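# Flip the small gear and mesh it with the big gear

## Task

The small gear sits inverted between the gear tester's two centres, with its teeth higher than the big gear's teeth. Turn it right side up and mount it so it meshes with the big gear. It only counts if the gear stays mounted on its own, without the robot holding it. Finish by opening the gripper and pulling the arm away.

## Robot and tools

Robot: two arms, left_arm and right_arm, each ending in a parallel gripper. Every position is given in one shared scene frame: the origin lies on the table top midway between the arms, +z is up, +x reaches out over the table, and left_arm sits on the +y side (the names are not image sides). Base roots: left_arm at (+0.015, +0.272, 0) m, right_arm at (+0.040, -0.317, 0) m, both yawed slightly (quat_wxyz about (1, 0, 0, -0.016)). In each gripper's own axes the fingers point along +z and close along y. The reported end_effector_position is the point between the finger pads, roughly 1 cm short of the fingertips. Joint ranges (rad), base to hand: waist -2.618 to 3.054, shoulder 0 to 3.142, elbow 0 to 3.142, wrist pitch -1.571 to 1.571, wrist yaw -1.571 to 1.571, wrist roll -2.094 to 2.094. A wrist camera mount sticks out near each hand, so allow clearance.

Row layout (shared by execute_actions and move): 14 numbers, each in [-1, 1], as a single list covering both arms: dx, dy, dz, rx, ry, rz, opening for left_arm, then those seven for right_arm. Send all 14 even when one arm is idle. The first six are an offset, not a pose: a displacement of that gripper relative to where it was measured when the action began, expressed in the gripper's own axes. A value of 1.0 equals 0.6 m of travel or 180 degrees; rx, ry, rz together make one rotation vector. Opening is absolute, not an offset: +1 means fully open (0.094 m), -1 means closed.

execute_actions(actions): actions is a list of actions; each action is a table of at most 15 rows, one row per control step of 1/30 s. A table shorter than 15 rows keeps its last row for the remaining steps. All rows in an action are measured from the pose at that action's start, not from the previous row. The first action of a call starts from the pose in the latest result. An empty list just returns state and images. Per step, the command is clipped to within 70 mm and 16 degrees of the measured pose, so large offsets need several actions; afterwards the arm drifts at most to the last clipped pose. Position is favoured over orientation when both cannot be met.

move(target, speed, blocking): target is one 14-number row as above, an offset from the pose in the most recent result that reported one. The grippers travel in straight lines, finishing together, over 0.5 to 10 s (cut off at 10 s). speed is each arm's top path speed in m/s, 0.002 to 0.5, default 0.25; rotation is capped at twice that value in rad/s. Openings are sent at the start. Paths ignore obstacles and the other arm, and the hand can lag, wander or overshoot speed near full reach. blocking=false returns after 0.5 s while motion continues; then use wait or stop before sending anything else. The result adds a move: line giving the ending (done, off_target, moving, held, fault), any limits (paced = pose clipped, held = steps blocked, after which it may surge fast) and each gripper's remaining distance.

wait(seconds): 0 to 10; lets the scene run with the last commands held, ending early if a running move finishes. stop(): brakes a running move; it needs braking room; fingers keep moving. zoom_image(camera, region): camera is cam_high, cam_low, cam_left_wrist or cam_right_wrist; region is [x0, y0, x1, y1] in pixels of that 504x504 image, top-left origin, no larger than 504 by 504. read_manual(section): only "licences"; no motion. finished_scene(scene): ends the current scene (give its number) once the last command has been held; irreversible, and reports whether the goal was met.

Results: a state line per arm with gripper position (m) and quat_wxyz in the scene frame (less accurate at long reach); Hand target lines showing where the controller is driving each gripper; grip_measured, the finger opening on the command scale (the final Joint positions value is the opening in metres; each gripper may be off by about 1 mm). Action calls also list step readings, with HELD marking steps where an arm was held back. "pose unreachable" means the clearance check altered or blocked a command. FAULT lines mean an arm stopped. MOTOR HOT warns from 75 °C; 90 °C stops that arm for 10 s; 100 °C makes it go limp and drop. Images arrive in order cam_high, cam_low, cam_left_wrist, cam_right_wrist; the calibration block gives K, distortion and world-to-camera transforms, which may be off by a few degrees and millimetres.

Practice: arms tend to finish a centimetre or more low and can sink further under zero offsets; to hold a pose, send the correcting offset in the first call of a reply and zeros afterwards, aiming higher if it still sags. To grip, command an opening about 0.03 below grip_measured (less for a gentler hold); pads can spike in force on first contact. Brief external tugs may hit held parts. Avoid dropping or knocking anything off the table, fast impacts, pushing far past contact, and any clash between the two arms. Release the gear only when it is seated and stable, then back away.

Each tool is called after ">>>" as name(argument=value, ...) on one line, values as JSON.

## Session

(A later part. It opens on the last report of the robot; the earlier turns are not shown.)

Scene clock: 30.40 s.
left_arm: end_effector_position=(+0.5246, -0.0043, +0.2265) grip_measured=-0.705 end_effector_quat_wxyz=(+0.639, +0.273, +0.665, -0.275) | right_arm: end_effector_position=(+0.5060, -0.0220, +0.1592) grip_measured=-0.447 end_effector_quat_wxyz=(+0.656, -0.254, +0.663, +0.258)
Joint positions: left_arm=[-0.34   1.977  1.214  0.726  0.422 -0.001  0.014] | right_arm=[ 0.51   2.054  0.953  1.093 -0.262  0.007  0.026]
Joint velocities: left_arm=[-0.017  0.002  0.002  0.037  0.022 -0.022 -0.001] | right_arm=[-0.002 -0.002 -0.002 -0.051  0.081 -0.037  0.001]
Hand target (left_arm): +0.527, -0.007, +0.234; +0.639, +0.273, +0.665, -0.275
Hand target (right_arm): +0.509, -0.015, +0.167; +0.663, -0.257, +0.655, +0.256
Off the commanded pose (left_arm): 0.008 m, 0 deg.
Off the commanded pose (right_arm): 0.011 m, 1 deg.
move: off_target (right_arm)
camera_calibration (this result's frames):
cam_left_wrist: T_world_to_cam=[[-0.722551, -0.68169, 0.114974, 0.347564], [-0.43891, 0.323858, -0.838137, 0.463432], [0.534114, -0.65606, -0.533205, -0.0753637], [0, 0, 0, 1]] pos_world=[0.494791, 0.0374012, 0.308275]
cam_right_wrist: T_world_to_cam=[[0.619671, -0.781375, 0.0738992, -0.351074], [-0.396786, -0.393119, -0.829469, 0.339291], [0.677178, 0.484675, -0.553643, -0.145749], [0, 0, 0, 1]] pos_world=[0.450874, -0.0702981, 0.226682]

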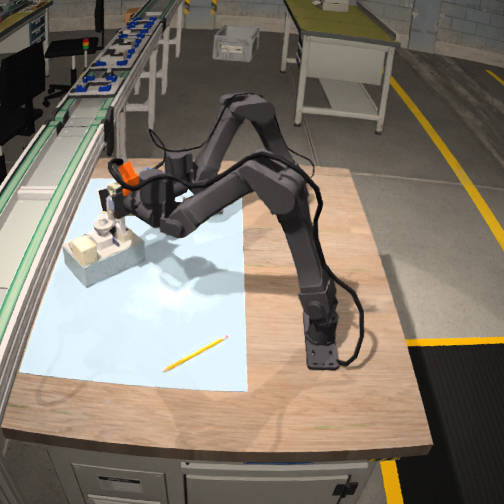

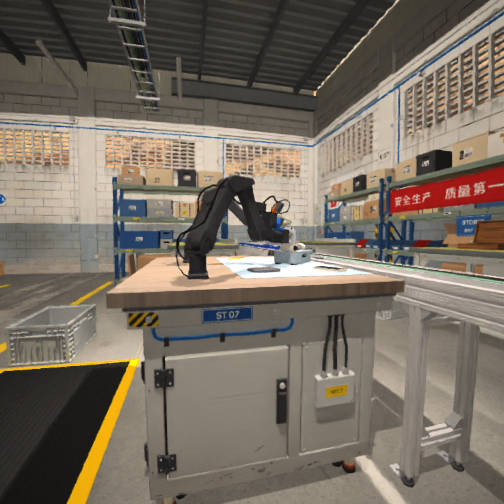

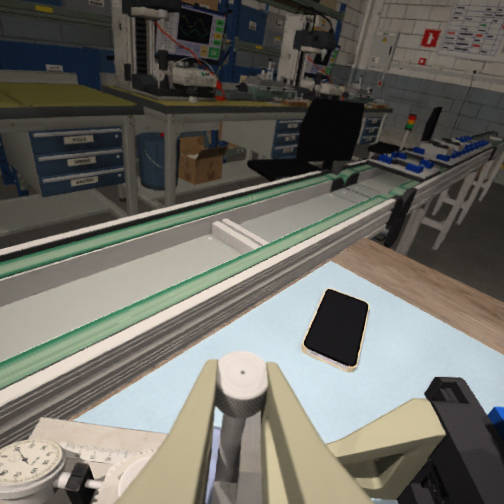

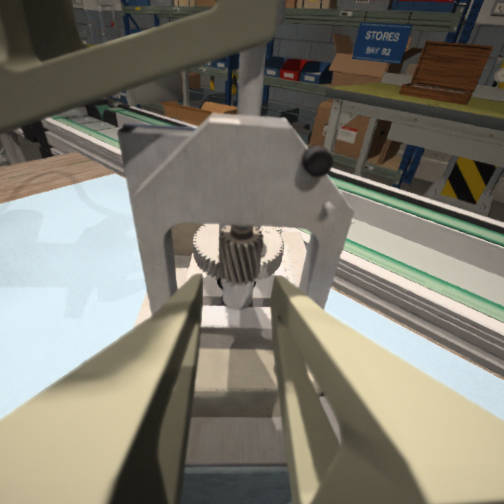

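>>> move(target=[-0.012,0,0.006,0,0,0,-0.75, -0.014,0.004,0.055,0,-0.005,0,-0.45], speed=0.04)

Scene clock: 31.67 s.
left_arm: end_effector_position=(+0.5246, -0.0043, +0.2265) grip_measured=-0.705 end_effector_quat_wxyz=(+0.639, +0.273, +0.665, -0.275) | right_arm: end_effector_position=(+0.5255, -0.0056, +0.1584) grip_measured=-0.447 end_effector_quat_wxyz=(+0.655, -0.253, +0.664, +0.257)
Joint positions: left_arm=[-0.34   1.977  1.214  0.726  0.422 -0.001  0.014] | right_arm=[ 0.525  2.121  1.07   1.041 -0.244  0.007  0.026]
Joint velocities: left_arm=[ 0.022 -0.007 -0.002  0.007  0.007 -0.007 -0.   ] | right_arm=[ 0.002  0.012 -0.022 -0.051 -0.037  0.007 -0.   ]
Hand target (left_arm): +0.527, -0.007, +0.234; +0.639, +0.273, +0.665, -0.275
Hand target (right_arm): +0.528, +0.002, +0.167; +0.661, -0.252, +0.658, +0.260
Off the commanded pose (left_arm): 0.008 m, 0 deg.
Off the commanded pose (right_arm): 0.012 m, 1 deg.
move: off_target (right_arm)
camera_calibration (this result's frames):
cam_left_wrist: T_world_to_cam=[[-0.722551, -0.68169, 0.114974, 0.347564], [-0.43891, 0.323858, -0.838137, 0.463432], [0.534114, -0.65606, -0.533205, -0.0753637], [0, 0, 0, 1]] pos_world=[0.494791, 0.0374012, 0.308275]
cam_right_wrist: T_world_to_cam=[[0.617427, -0.783173, 0.0736436, -0.34903], [-0.399599, -0.39291, -0.828217, 0.354114], [0.677572, 0.481936, -0.555548, -0.167203], [0, 0, 0, 1]] pos_world=[0.470297, -0.0536352, 0.226098]

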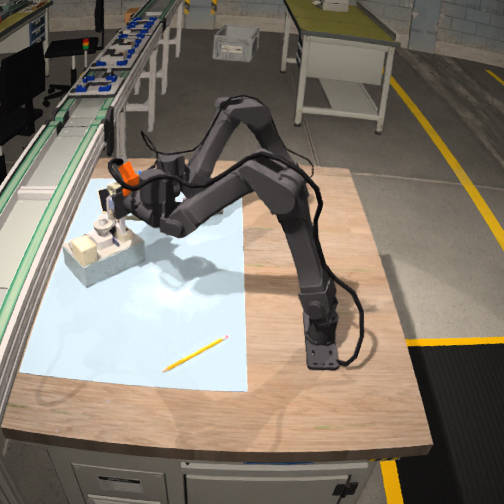

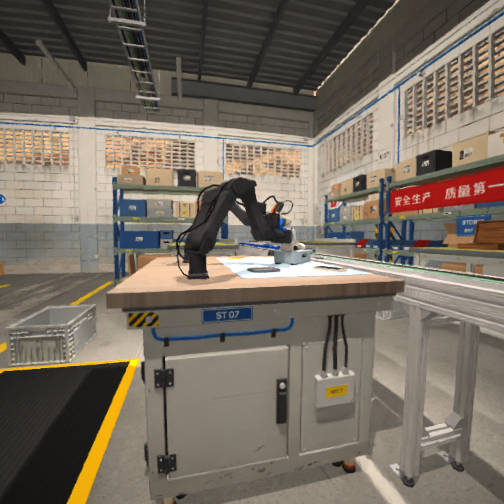

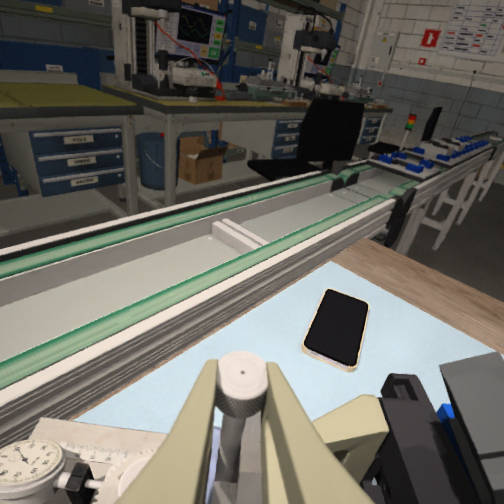

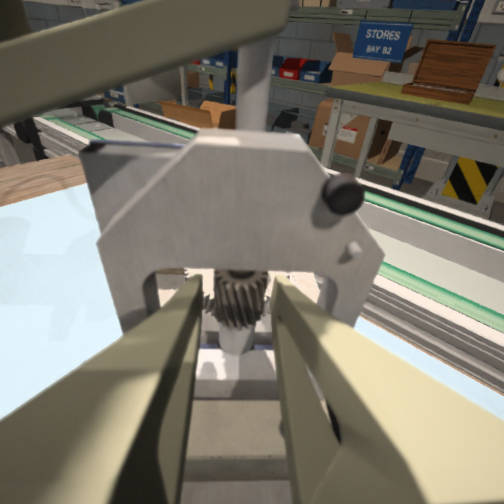

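>>> move(target=[-0.012,0,0.006,0,0,0,-0.75, -0.014,0.006,0.012,0,-0.006,0,-0.75], speed=0.04)

Scene clock: 32.53 s.
left_arm: end_effector_position=(+0.5245, -0.0043, +0.2265) grip_measured=-0.705 end_effector_quat_wxyz=(+0.639, +0.273, +0.665, -0.275) | right_arm: end_effector_position=(+0.5259, -0.0061, +0.1580) grip_measured=-0.631 end_effector_quat_wxyz=(+0.655, -0.252, +0.665, +0.255)
Joint positions: left_arm=[-0.34   1.977  1.214  0.726  0.423 -0.001  0.014] | right_arm=[ 0.525  2.121  1.07   1.039 -0.24   0.006  0.017]
Joint velocities: left_arm=[-0.002 -0.027 -0.012 -0.022 -0.007  0.022 -0.001] | right_arm=[-0.007  0.007  0.012 -0.051 -0.007 -0.095  0.   ]
Hand target (left_arm): +0.527, -0.007, +0.234; +0.639, +0.273, +0.665, -0.275
Hand target (right_arm): +0.528, +0.002, +0.167; +0.661, -0.251, +0.658, +0.259
Off the commanded pose (left_arm): 0.008 m, 0 deg.
Off the commanded pose (right_arm): 0.012 m, 1 deg.
move: off_target (right_arm)
camera_calibration (this result's frames):
cam_left_wrist: T_world_to_cam=[[-0.72281, -0.681413, 0.114987, 0.34763], [-0.438791, 0.324015, -0.838139, 0.463366], [0.533861, -0.65627, -0.533199, -0.0752381], [0, 0, 0, 1]] pos_world=[0.494758, 0.037366, 0.308275]
cam_right_wrist: T_world_to_cam=[[0.614527, -0.785406, 0.0741186, -0.348235], [-0.402044, -0.392631, -0.827165, 0.354831], [0.678762, 0.478516, -0.55705, -0.167933], [0, 0, 0, 1]] pos_world=[0.470644, -0.0538296, 0.225767]

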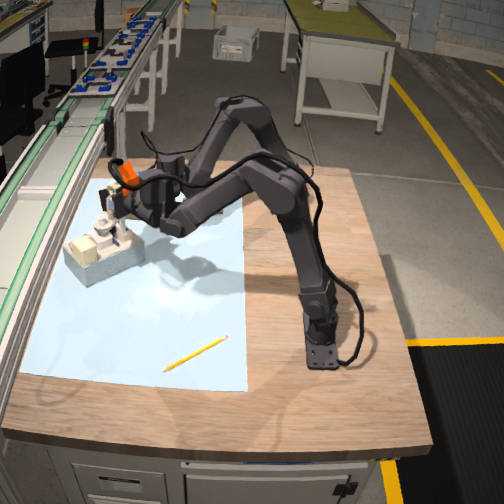

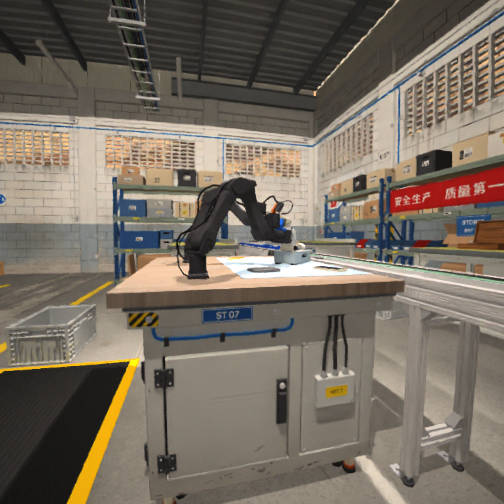

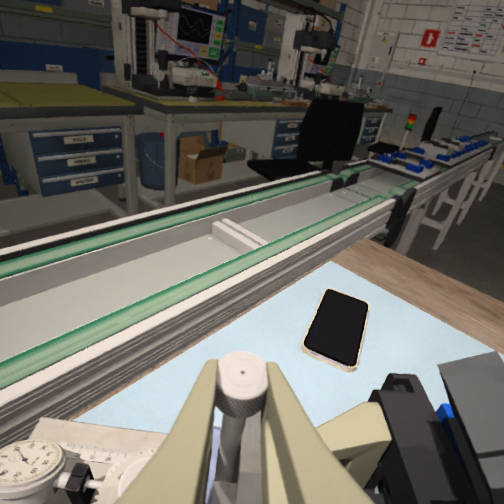

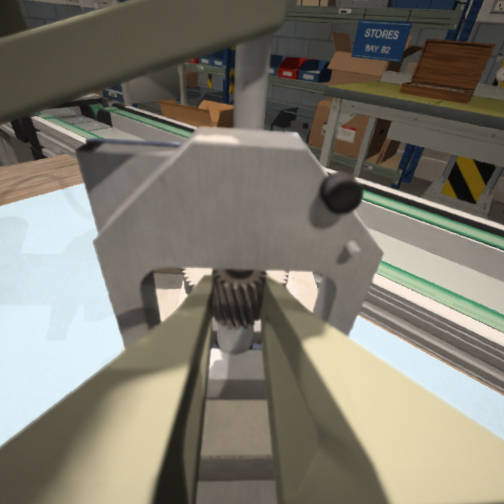

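Gripped at 17 mm. Lift the knob.

>>> move(target=[-0.06,0,0.006,0,0,0,-0.75, -0.014,0.006,0.012,0,-0.006,0,-0.68], speed=0.04)

Scene clock: 33.77 s.
left_arm: end_effector_position=(+0.5245, -0.0045, +0.2276) grip_measured=-0.705 end_effector_quat_wxyz=(+0.614, +0.276, +0.688, -0.272) | right_arm: end_effector_position=(+0.5259, -0.0060, +0.1580) grip_measured=-0.631 end_effector_quat_wxyz=(+0.655, -0.252, +0.665, +0.255)
Joint positions: left_arm=[-0.34   1.95   1.254  0.587  0.424  0.008  0.014] | right_arm=[ 0.526  2.121  1.07   1.039 -0.237  0.006  0.017]
Joint velocities: left_arm=[ 0.007 -0.022  0.012 -0.022 -0.022 -0.007 -0.   ] | right_arm=[ 0.027  0.002  0.007 -0.081 -0.081 -0.022  0.   ]
Hand target (left_arm): +0.527, -0.006, +0.262; +0.639, +0.273, +0.665, -0.275
Hand target (right_arm): +0.528, +0.001, +0.166; +0.661, -0.250, +0.659, +0.258
Off the commanded pose (left_arm): 0.035 m, 4 deg.
Off the commanded pose (right_arm): 0.012 m, 1 deg.
move: off_target (left_arm, right_arm)
camera_calibration (this result's frames):
cam_left_wrist: T_world_to_cam=[[-0.716491, -0.684237, 0.135867, 0.339283], [-0.487347, 0.351608, -0.79929, 0.481034], [0.499132, -0.638899, -0.585385, -0.0446231], [0, 0, 0, 1]] pos_world=[0.499797, 0.0345049, 0.312267]
cam_right_wrist: T_world_to_cam=[[0.613027, -0.786575, 0.0741544, -0.347344], [-0.402777, -0.39189, -0.827159, 0.355282], [0.679683, 0.477203, -0.557053, -0.168504], [0, 0, 0, 1]] pos_world=[0.47056, -0.05357, 0.225766]

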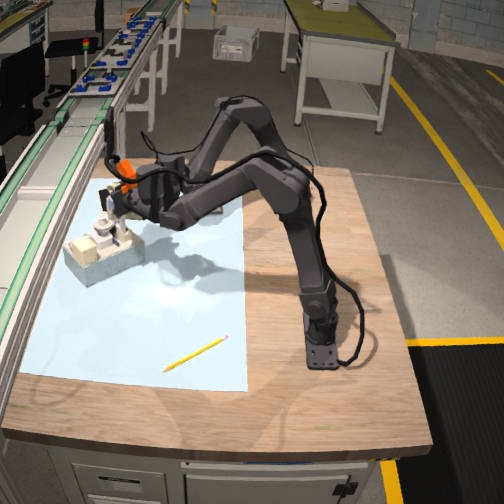

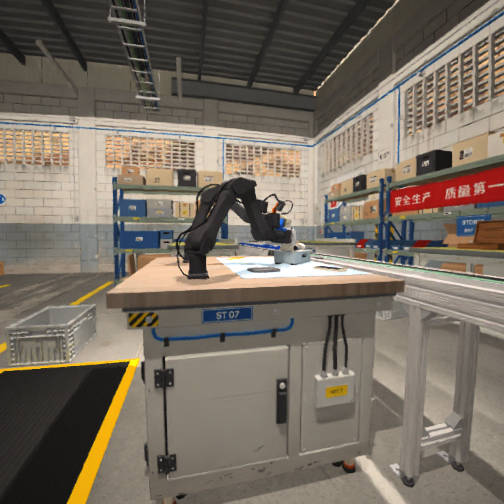

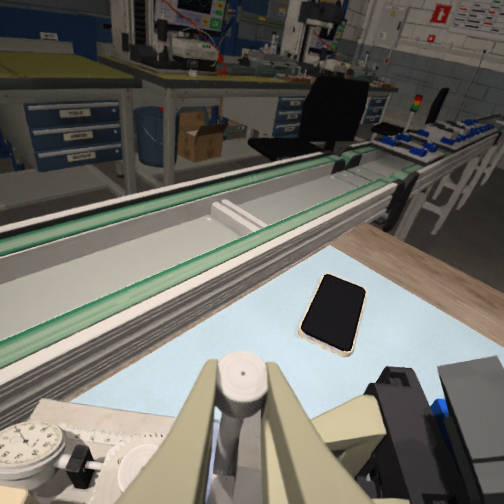

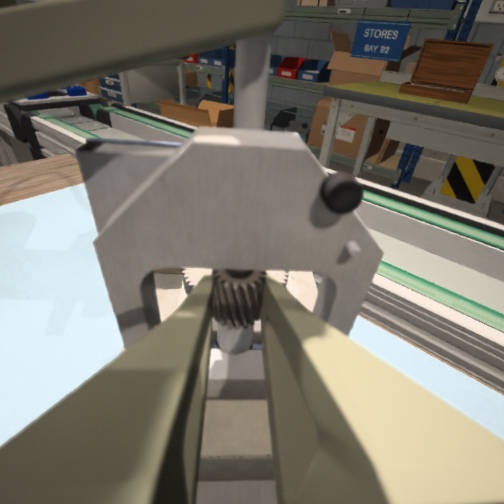

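>>> move(target=[-0.1,0,0.006,0,-0.05,0,-0.78, -0.014,0.006,0.012,0,-0.006,0,-0.68], speed=0.04)

Scene clock: 36.97 s.
left_arm: end_effector_position=(+0.5246, -0.0046, +0.2288) grip_measured=-0.705 end_effector_quat_wxyz=(+0.612, +0.267, +0.690, -0.280) | right_arm: end_effector_position=(+0.5260, -0.0060, +0.1580) grip_measured=-0.631 end_effector_quat_wxyz=(+0.655, -0.251, +0.665, +0.254)
Joint positions: left_arm=[-0.34   1.95   1.255  0.59   0.424 -0.017  0.014] | right_arm=[ 0.526  2.121  1.07   1.039 -0.236  0.006  0.017]
Joint velocities: left_arm=[-0.002  0.017 -0.007 -0.007 -0.095 -0.007 -0.   ] | right_arm=[-0.017  0.002 -0.022 -0.022 -0.022 -0.037  0.   ]
Hand target (left_arm): +0.527, -0.007, +0.286; +0.664, +0.254, +0.639, -0.294
Hand target (right_arm): +0.528, +0.001, +0.166; +0.662, -0.249, +0.659, +0.257
Off the commanded pose (left_arm): 0.059 m, 9 deg.
Off the commanded pose (right_arm): 0.012 m, 1 deg.
move: off_target (left_arm, right_arm)
camera_calibration (this result's frames):
cam_left_wrist: T_world_to_cam=[[-0.712752, -0.68318, 0.158902, 0.33194], [-0.499411, 0.335214, -0.798887, 0.48829], [0.492517, -0.648766, -0.580112, -0.0417587], [0, 0, 0, 1]] pos_world=[0.501015, 0.0360019, 0.313118]
cam_right_wrist: T_world_to_cam=[[0.612726, -0.786808, 0.0741588, -0.347256], [-0.402925, -0.39174, -0.827159, 0.355359], [0.679866, 0.476941, -0.557054, -0.168608], [0, 0, 0, 1]] pos_world=[0.470587, -0.0535992, 0.225766]

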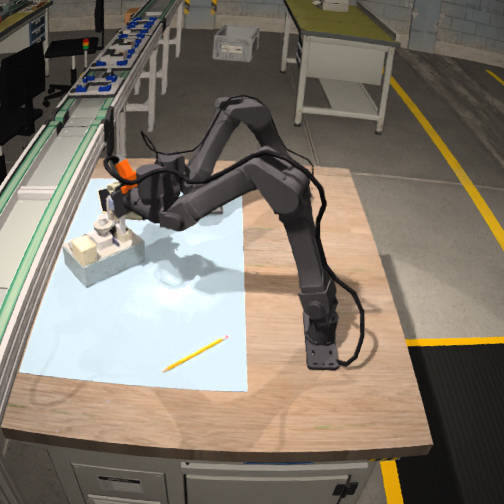

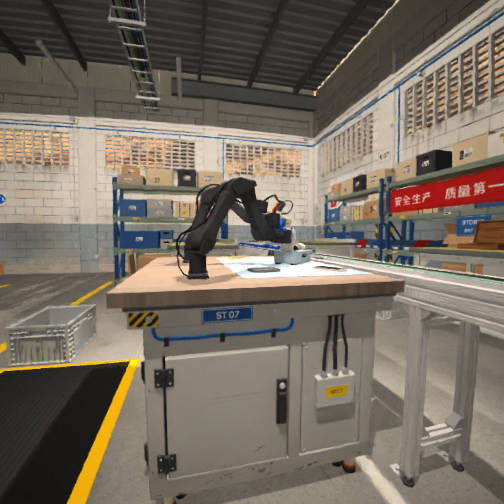

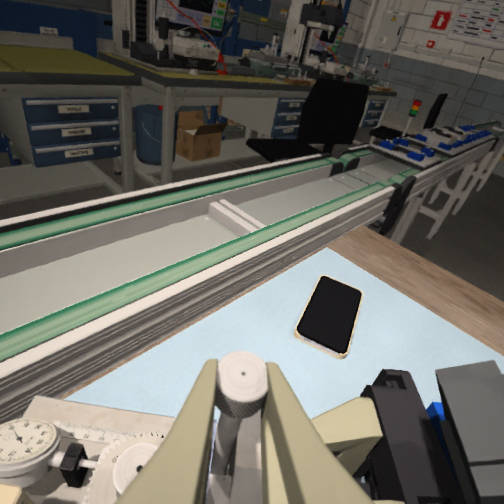

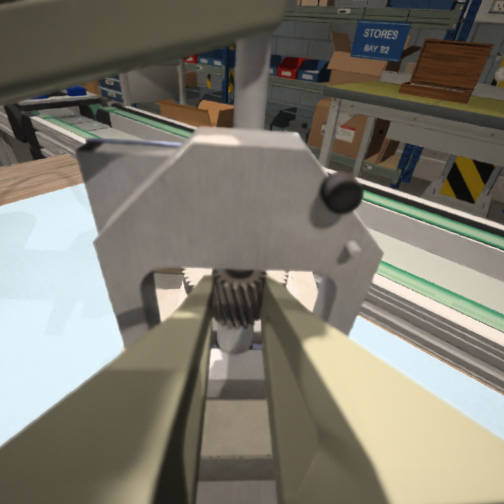

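>>> move(target=[0,0,0,0,0,0,0, -0.014,0.006,0.012,0,-0.006,0,-0.68])

>>> move(target=[-0.02,0,-0.08,0,0,0,0, 0,0,0,0,0,0,-0.68], speed=0.15)

>>> move(target=[-0.02,0.175,-0.02,0.28,0,0,0, 0,0,0,0,0,0,-0.68])

Scene clock: 37.97 s.
left_arm: end_effector_position=(+0.5243, -0.0045, +0.2275) grip_measured=-0.003 end_effector_quat_wxyz=(+0.610, +0.267, +0.691, -0.280) | right_arm: end_effector_position=(+0.5259, -0.0059, +0.1580) grip_measured=-0.631 end_effector_quat_wxyz=(+0.655, -0.252, +0.665, +0.255)
Joint positions: left_arm=[-0.34   1.95   1.253  0.588  0.424 -0.016  0.047] | right_arm=[ 0.526  2.121  1.07   1.039 -0.237  0.006  0.017]
Joint velocities: left_arm=[-0.017 -0.007 -0.007  0.037  0.11   0.037 -0.001] | right_arm=[ 0.017 -0.002 -0.012 -0.066  0.051 -0.022  0.001]
Hand target (left_arm): +0.525, -0.005, +0.229; +0.611, +0.267, +0.690, -0.280
Hand target (right_arm): +0.529, +0.001, +0.166; +0.662, -0.249, +0.659, +0.257
Off the commanded pose (left_arm): 0.001 m, 0 deg.
Off the commanded pose (right_arm): 0.012 m, 1 deg.
move: off_target (right_arm)
camera_calibration (this result's frames):
cam_left_wrist: T_world_to_cam=[[-0.712392, -0.683448, 0.15936, 0.331728], [-0.501557, 0.337011, -0.796783, 0.487714], [0.490854, -0.647551, -0.582873, -0.0408029], [0, 0, 0, 1]] pos_world=[0.500965, 0.035932, 0.311955]
cam_right_wrist: T_world_to_cam=[[0.613327, -0.786341, 0.0741499, -0.347432], [-0.40263, -0.39204, -0.82716, 0.355205], [0.6795, 0.477464, -0.557053, -0.168399], [0, 0, 0, 1]] pos_world=[0.470533, -0.0535408, 0.225766]

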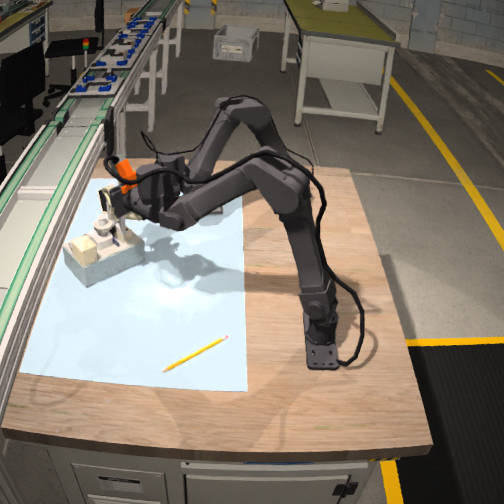

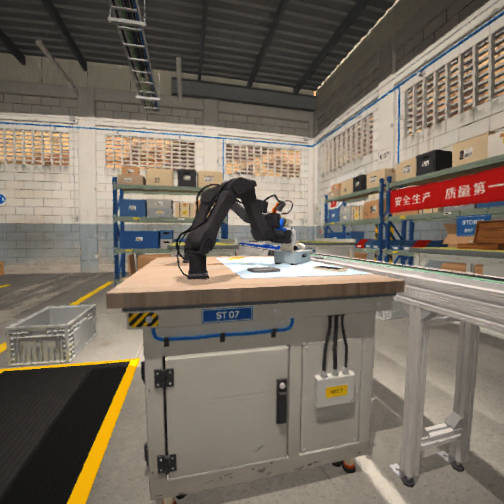

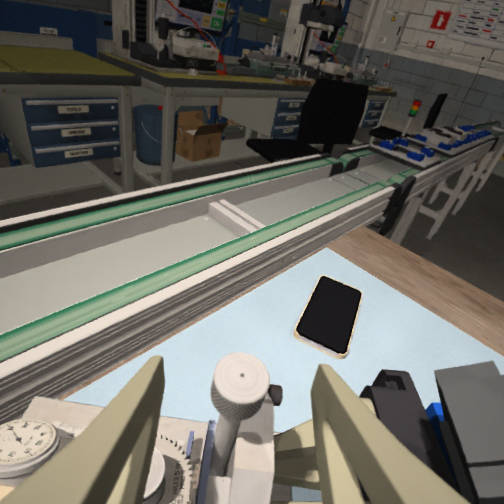

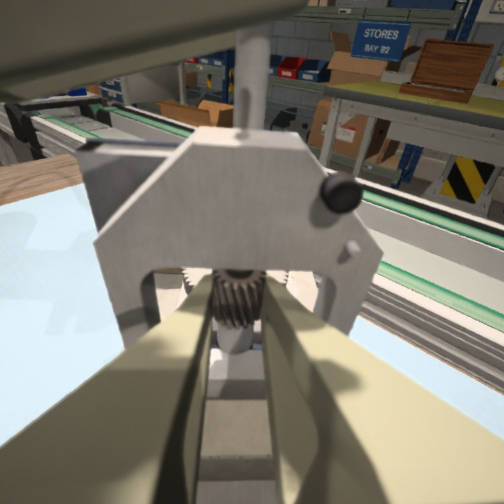

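Scene clock: 38.80 s.
left_arm: end_effector_position=(+0.4968, +0.0264, +0.2393) grip_measured=-0.003 end_effector_quat_wxyz=(+0.608, +0.264, +0.694, -0.281) | right_arm: end_effector_position=(+0.5259, -0.0059, +0.1580) grip_measured=-0.631 end_effector_quat_wxyz=(+0.655, -0.252, +0.665, +0.255)
Joint positions: left_arm=[-0.291  1.803  1.112  0.576  0.469 -0.016  0.047] | right_arm=[ 0.526  2.121  1.07   1.039 -0.237  0.006  0.017]
Joint velocities: left_arm=[-0.012  0.002 -0.002  0.022 -0.066  0.051 -0.   ] | right_arm=[-0.007 -0.002 -0.007 -0.051 -0.007  0.007 -0.   ]
Hand target (left_arm): +0.493, +0.030, +0.244; +0.610, +0.267, +0.691, -0.280
Hand target (right_arm): +0.526, -0.006, +0.158; +0.655, -0.252, +0.665, +0.255
Off the commanded pose (left_arm): 0.007 m, 1 deg.
Off the commanded pose (right_arm): 0.000 m, 0 deg.
move: done
camera_calibration (this result's frames):
cam_left_wrist: T_world_to_cam=[[-0.708776, -0.685424, 0.166824, 0.327829], [-0.509179, 0.333408, -0.793458, 0.476014], [0.488235, -0.647327, -0.585315, 0.00142215], [0, 0, 0, 1]] pos_world=[0.474039, 0.0669153, 0.32384]
cam_right_wrist: T_world_to_cam=[[0.613327, -0.786341, 0.0741499, -0.347432], [-0.40263, -0.39204, -0.82716, 0.355205], [0.6795, 0.477464, -0.557053, -0.168399], [0, 0, 0, 1]] pos_world=[0.470533, -0.0535408, 0.225766]

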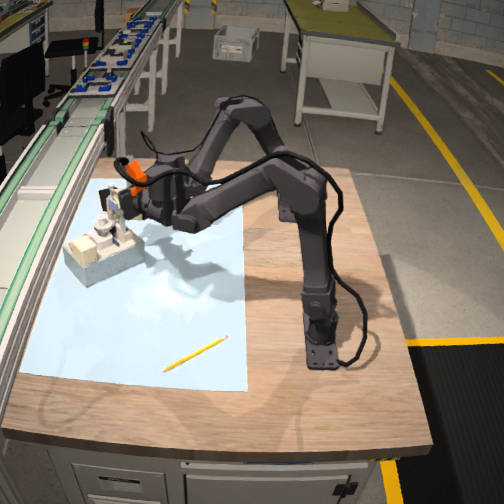

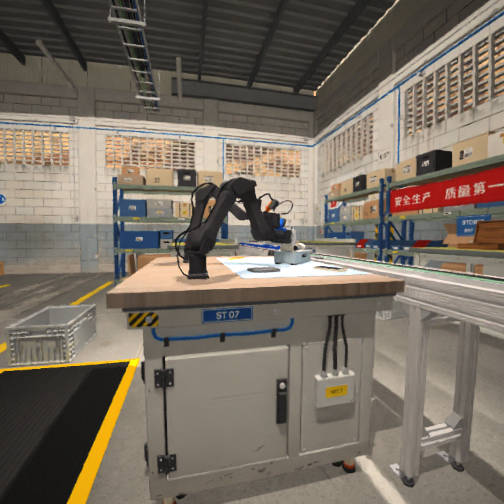

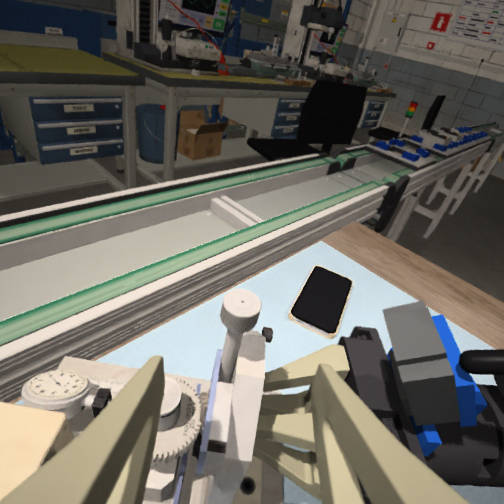

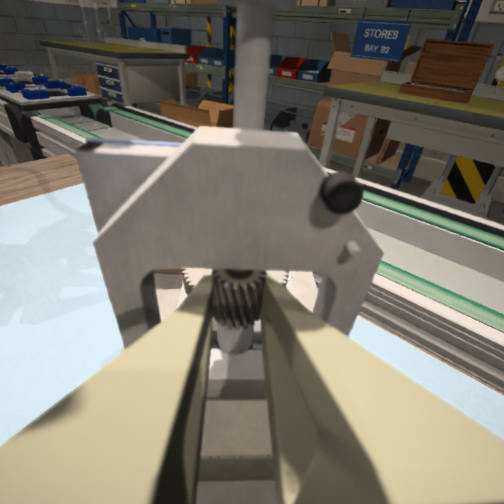

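Scene clock: 41.07 s.
left_arm: end_effector_position=(+0.5649, +0.1024, +0.2352) grip_measured=-0.003 end_effector_quat_wxyz=(+0.474, +0.455, +0.542, -0.524) | right_arm: end_effector_position=(+0.5259, -0.0059, +0.1580) grip_measured=-0.631 end_effector_quat_wxyz=(+0.655, -0.252, +0.665, +0.255)
Joint positions: left_arm=[ 0.046  2.462  2.038  0.384  1.546 -0.097  0.047] | right_arm=[ 0.526  2.121  1.07   1.039 -0.237  0.006  0.017]
Joint velocities: left_arm=[-0.022 -0.007  0.007 -0.022 -0.007 -0.037  0.   ] | right_arm=[ 0.012  0.022 -0.007  0.022 -0.007  0.007  0.   ]
Hand target (left_arm): +0.566, +0.106, +0.245; +0.479, +0.460, +0.537, -0.520
Hand target (right_arm): +0.526, -0.006, +0.158; +0.655, -0.252, +0.665, +0.255
Off the commanded pose (left_arm): 0.012 m, 8 deg.
Off the commanded pose (right_arm): 0.000 m, 0 deg.
joint sent to its limit (left arm) — the command would take joint 5 (wrist yaw) past its upper limit, so that joint was sent only as far as its limit.
move: off_target (left_arm)
camera_calibration (this result's frames):
cam_left_wrist: T_world_to_cam=[[-0.972307, -0.0138483, 0.233298, 0.493285], [-0.208379, 0.503358, -0.838575, 0.305317], [-0.10582, -0.863967, -0.492304, 0.350895], [0, 0, 0, 1]] pos_world=[0.580378, 0.156309, 0.313695]
cam_right_wrist: T_world_to_cam=[[0.613327, -0.786341, 0.0741499, -0.347432], [-0.40263, -0.39204, -0.82716, 0.355205], [0.6795, 0.477464, -0.557053, -0.168399], [0, 0, 0, 1]] pos_world=[0.470533, -0.0535408, 0.225766]

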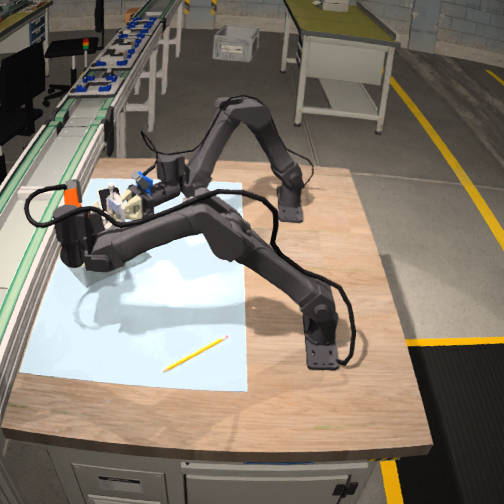

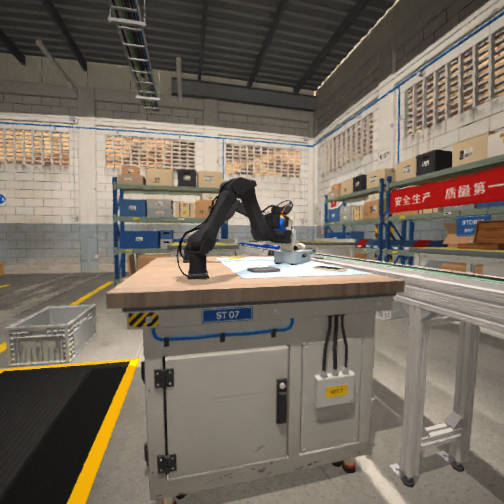

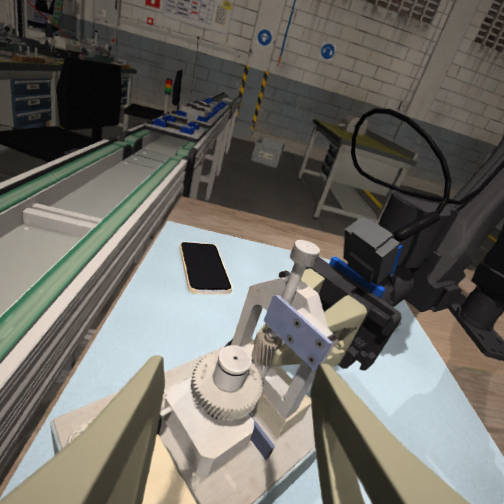

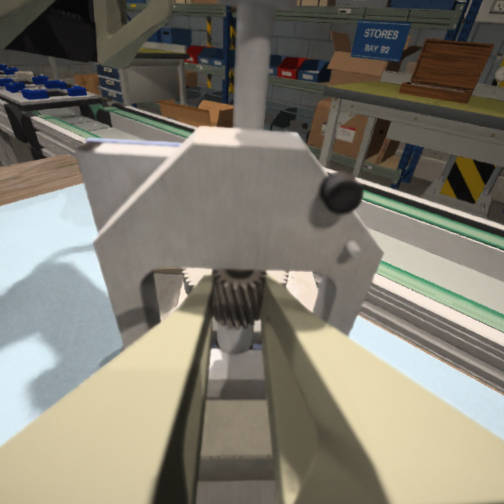

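>>> zoom_image(camera="cam_left_wrist", region=[160, 230, 400, 470])

Region (160, 230, 400, 470) of cam_left_wrist's 504x504 image, scaled by 2.100, with more detail than that image has.

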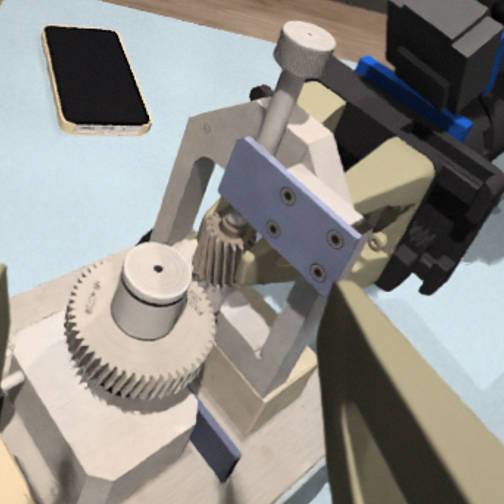

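>>> move(target=[0.083,-0.051,0.048,-0.1266,-0.009,0.043,0, 0,0,0,0,0,0,-0.5], speed=0.15)

>>> move(target=[0,0,0,0,0,0,0, -0.014,0.006,0.028,0,-0.006,0,-0.5], speed=0.03)

Scene clock: 44.20 s.
left_arm: end_effector_position=(+0.5313, +0.0768, +0.1748) grip_measured=-0.003 end_effector_quat_wxyz=(+0.581, +0.376, +0.611, -0.385) | right_arm: end_effector_position=(+0.5259, -0.0059, +0.1580) grip_measured=-0.503 end_effector_quat_wxyz=(+0.655, -0.252, +0.665, +0.255)
Joint positions: left_arm=[-0.046  2.18   1.296  0.827  1.056  0.017  0.047] | right_arm=[ 0.526  2.121  1.07   1.039 -0.237  0.006  0.023]
Joint velocities: left_arm=[ 0.002 -0.002 -0.002  0.051 -0.11  -0.066 -0.001] | right_arm=[-0.002  0.012 -0.022 -0.022 -0.007  0.066  0.001]
Hand target (left_arm): +0.529, +0.074, +0.190; +0.594, +0.382, +0.598, -0.379
Hand target (right_arm): +0.526, -0.006, +0.158; +0.655, -0.252, +0.665, +0.255
Off the commanded pose (left_arm): 0.016 m, 2 deg.
Off the commanded pose (right_arm): 0.000 m, 0 deg.
move: off_target (left_arm)
camera_calibration (this result's frames):
cam_left_wrist: T_world_to_cam=[[-0.907131, -0.400039, 0.130702, 0.487324], [-0.315794, 0.44174, -0.839726, 0.322602], [0.278187, -0.803016, -0.527045, 0.0928234], [0, 0, 0, 1]] pos_world=[0.518121, 0.126981, 0.256125]
cam_right_wrist: T_world_to_cam=[[0.613327, -0.786341, 0.0741499, -0.347432], [-0.40263, -0.39204, -0.82716, 0.355205], [0.6795, 0.477464, -0.557053, -0.168399], [0, 0, 0, 1]] pos_world=[0.470533, -0.0535408, 0.225766]

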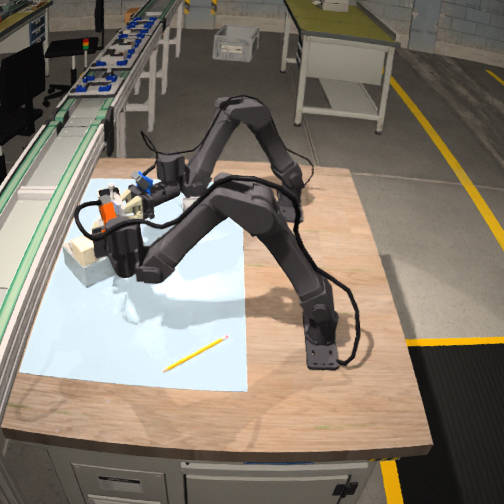

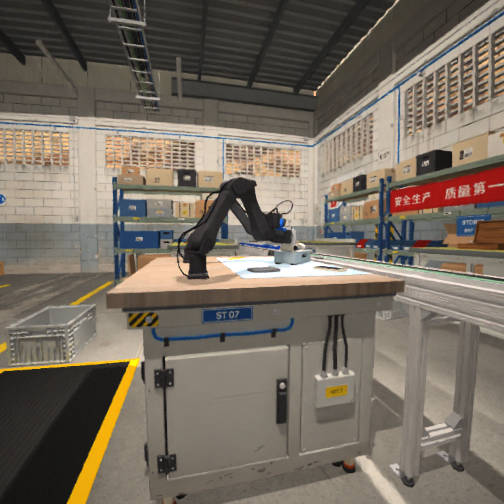

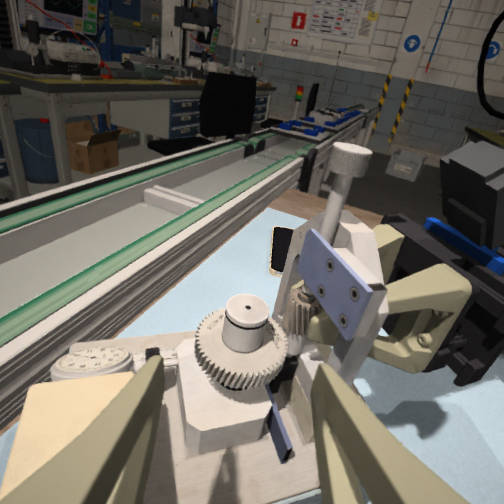

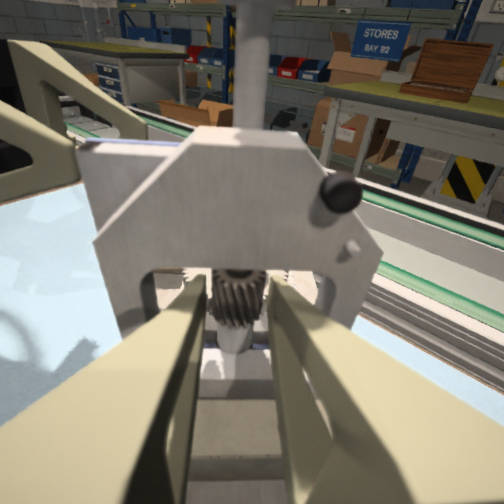

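Scene clock: 45.17 s.
left_arm: end_effector_position=(+0.5313, +0.0768, +0.1749) grip_measured=-0.003 end_effector_quat_wxyz=(+0.582, +0.376, +0.610, -0.385) | right_arm: end_effector_position=(+0.5329, +0.0005, +0.1582) grip_measured=-0.503 end_effector_quat_wxyz=(+0.656, -0.251, +0.665, +0.254)
Joint positions: left_arm=[-0.046  2.18   1.296  0.828  1.056  0.017  0.047] | right_arm=[ 0.533  2.146  1.114  1.022 -0.228  0.006  0.023]
Joint velocities: left_arm=[ 0.007 -0.007  0.007  0.022 -0.051 -0.037  0.001] | right_arm=[-0.007 -0.007  0.002 -0.007  0.022 -0.051  0.   ]
Hand target (left_arm): +0.531, +0.077, +0.175; +0.582, +0.376, +0.610, -0.385
Hand target (right_arm): +0.536, +0.008, +0.166; +0.661, -0.249, +0.659, +0.257
Off the commanded pose (left_arm): 0.000 m, 0 deg.
Off the commanded pose (right_arm): 0.011 m, 1 deg.
move: off_target (right_arm)
camera_calibration (this result's frames):
cam_left_wrist: T_world_to_cam=[[-0.90718, -0.400035, 0.130369, 0.487404], [-0.315475, 0.441714, -0.83986, 0.322509], [0.278387, -0.803032, -0.526915, 0.092726], [0, 0, 0, 1]] pos_world=[0.518093, 0.126984, 0.256179]
cam_right_wrist: T_world_to_cam=[[0.611072, -0.78805, 0.0746198, -0.345525], [-0.401969, -0.390135, -0.828381, 0.360572], [0.681918, 0.476206, -0.555172, -0.177666], [0, 0, 0, 1]] pos_world=[0.477233, -0.047014, 0.225839]

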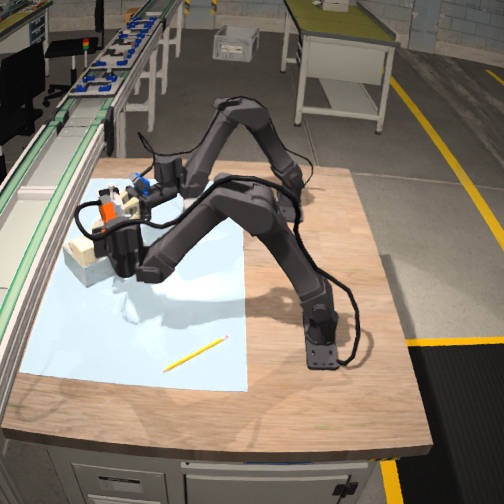

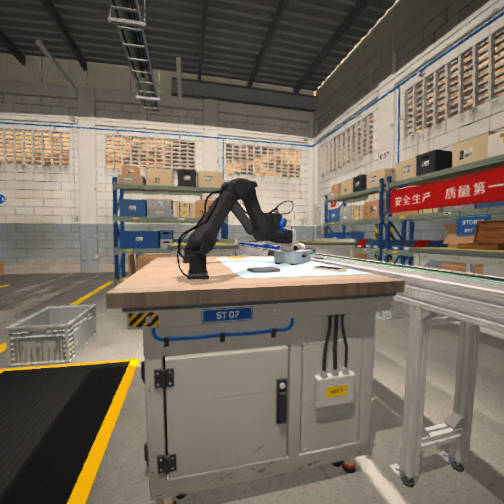

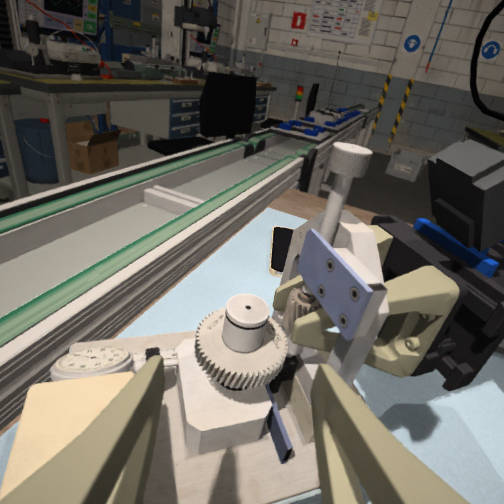

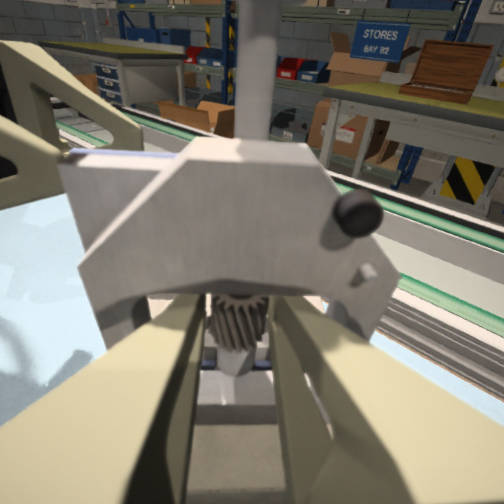

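>>> move(target=[0.055,-0.058,0.023,-0.095,0.320,-0.045,-0.6, -0.014,0.006,0.012,0,-0.006,0,-0.7], speed=0.15)

Scene clock: 50.00 s.
left_arm: end_effector_position=(+0.4979, +0.0566, +0.1338) grip_measured=-0.597 end_effector_quat_wxyz=(+0.224, +0.394, +0.886, -0.100) | right_arm: end_effector_position=(+0.5329, +0.0006, +0.1578) grip_measured=-0.630 end_effector_quat_wxyz=(+0.657, -0.251, +0.665, +0.252)
Joint positions: left_arm=[-0.313  2.182  2.017 -0.961  0.228  0.44   0.019] | right_arm=[ 0.534  2.146  1.114  1.021 -0.224  0.003  0.017]
Joint velocities: left_arm=[-0.012 -0.017 -0.002  0.007  0.037 -0.022  0.001] | right_arm=[ 0.027 -0.007 -0.017 -0.022 -0.066  0.022 -0.   ]
Hand target (left_arm): +0.500, +0.052, +0.143; +0.232, +0.395, +0.883, -0.101
Hand target (right_arm): +0.535, +0.008, +0.167; +0.663, -0.248, +0.658, +0.257
Off the commanded pose (left_arm): 0.013 m, 2 deg.
Off the commanded pose (right_arm): 0.012 m, 1 deg.
move: off_target (left_arm, right_arm)
camera_calibration (this result's frames):
cam_left_wrist: T_world_to_cam=[[-0.688884, -0.721707, 0.0676529, 0.372286], [-0.720889, 0.691879, 0.0402722, 0.356335], [-0.0758724, -0.0210274, -0.996896, 0.259152], [0, 0, 0, 1]] pos_world=[0.533003, 0.0275896, 0.218811]
cam_right_wrist: T_world_to_cam=[[0.608936, -0.789428, 0.0774583, -0.344815], [-0.40241, -0.391596, -0.827477, 0.360411], [0.683566, 0.472711, -0.556131, -0.178683], [0, 0, 0, 1]] pos_world=[0.477145, -0.046606, 0.225569]

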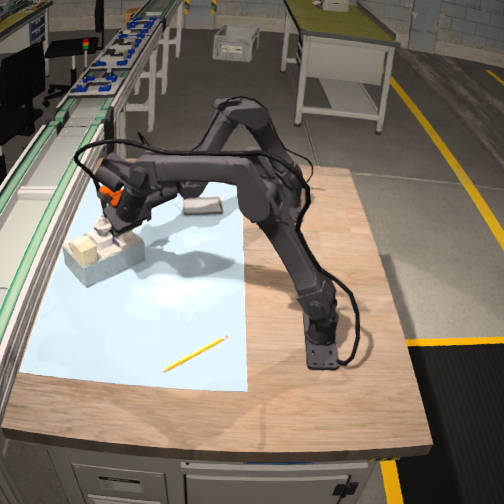

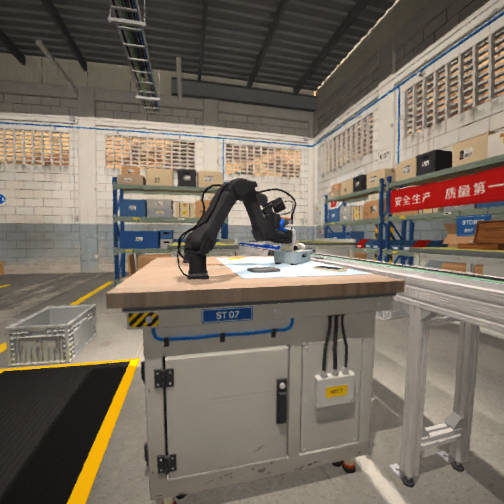

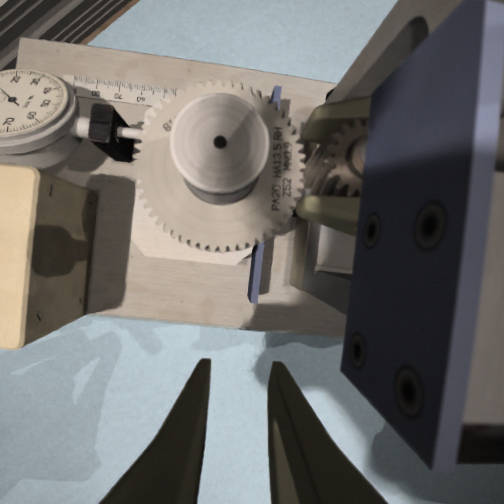

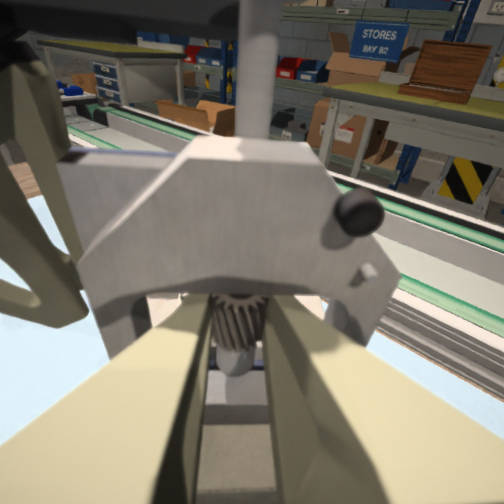

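>>> move(target=[0.016,-0.005,0.02,0,-0.194,0,-0.6, -0.014,0.006,0.012,0,-0.006,0,-0.7], speed=0.15)

Scene clock: 52.97 s.
left_arm: end_effector_position=(+0.4936, +0.0534, +0.1051) grip_measured=-0.597 end_effector_quat_wxyz=(+0.465, +0.342, +0.789, -0.209) | right_arm: end_effector_position=(+0.5330, +0.0006, +0.1578) grip_measured=-0.630 end_effector_quat_wxyz=(+0.657, -0.251, +0.665, +0.251)
Joint positions: left_arm=[-0.24   1.943  1.134  0.236  0.483  0.278  0.019] | right_arm=[ 0.534  2.146  1.114  1.021 -0.223  0.002  0.017]
Joint velocities: left_arm=[ 0.012 -0.022 -0.017  0.022 -0.051  0.007  0.001] | right_arm=[-0.012 -0.007 -0.002  0.022 -0.066 -0.022 -0.   ]
Hand target (left_arm): +0.496, +0.055, +0.118; +0.482, +0.341, +0.779, -0.211
Hand target (right_arm): +0.535, +0.008, +0.166; +0.663, -0.248, +0.659, +0.255
Off the commanded pose (left_arm): 0.014 m, 2 deg.
Off the commanded pose (right_arm): 0.012 m, 1 deg.
move: off_target (left_arm, right_arm)
camera_calibration (this result's frames):
cam_left_wrist: T_world_to_cam=[[-0.71135, -0.694488, 0.108011, 0.374368], [-0.640524, 0.577318, -0.506393, 0.380464], [0.289327, -0.429406, -0.855512, 0.0568615], [0, 0, 0, 1]] pos_world=[0.493552, 0.0647623, 0.200874]
cam_right_wrist: T_world_to_cam=[[0.608602, -0.789611, 0.0782212, -0.344825], [-0.402135, -0.391921, -0.827457, 0.36026], [0.684026, 0.472136, -0.556054, -0.178947], [0, 0, 0, 1]] pos_world=[0.477138, -0.0465971, 0.225568]

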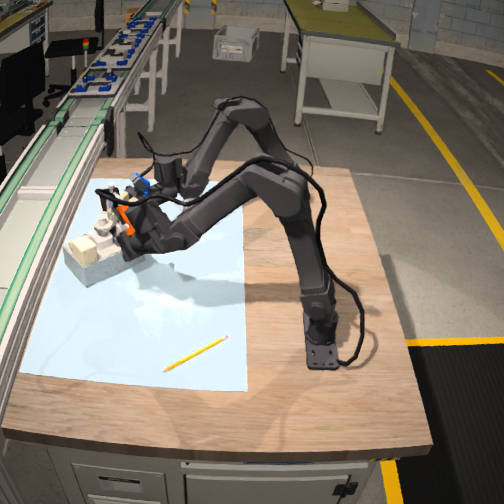

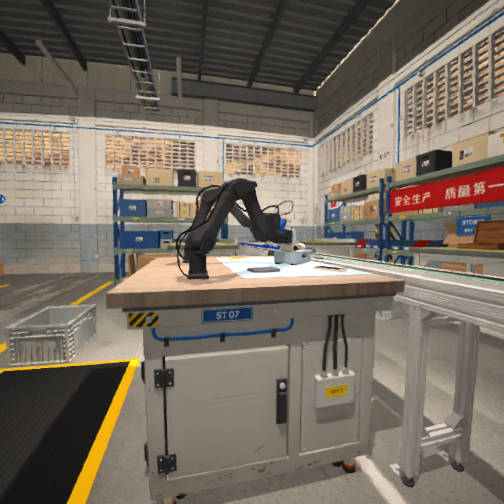

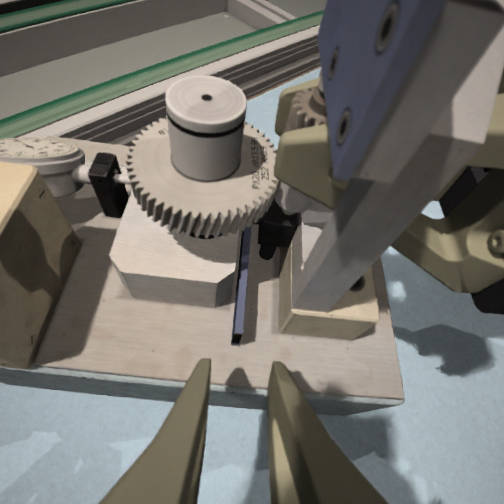

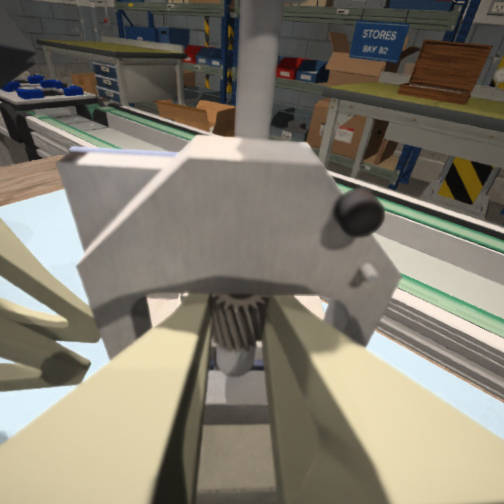

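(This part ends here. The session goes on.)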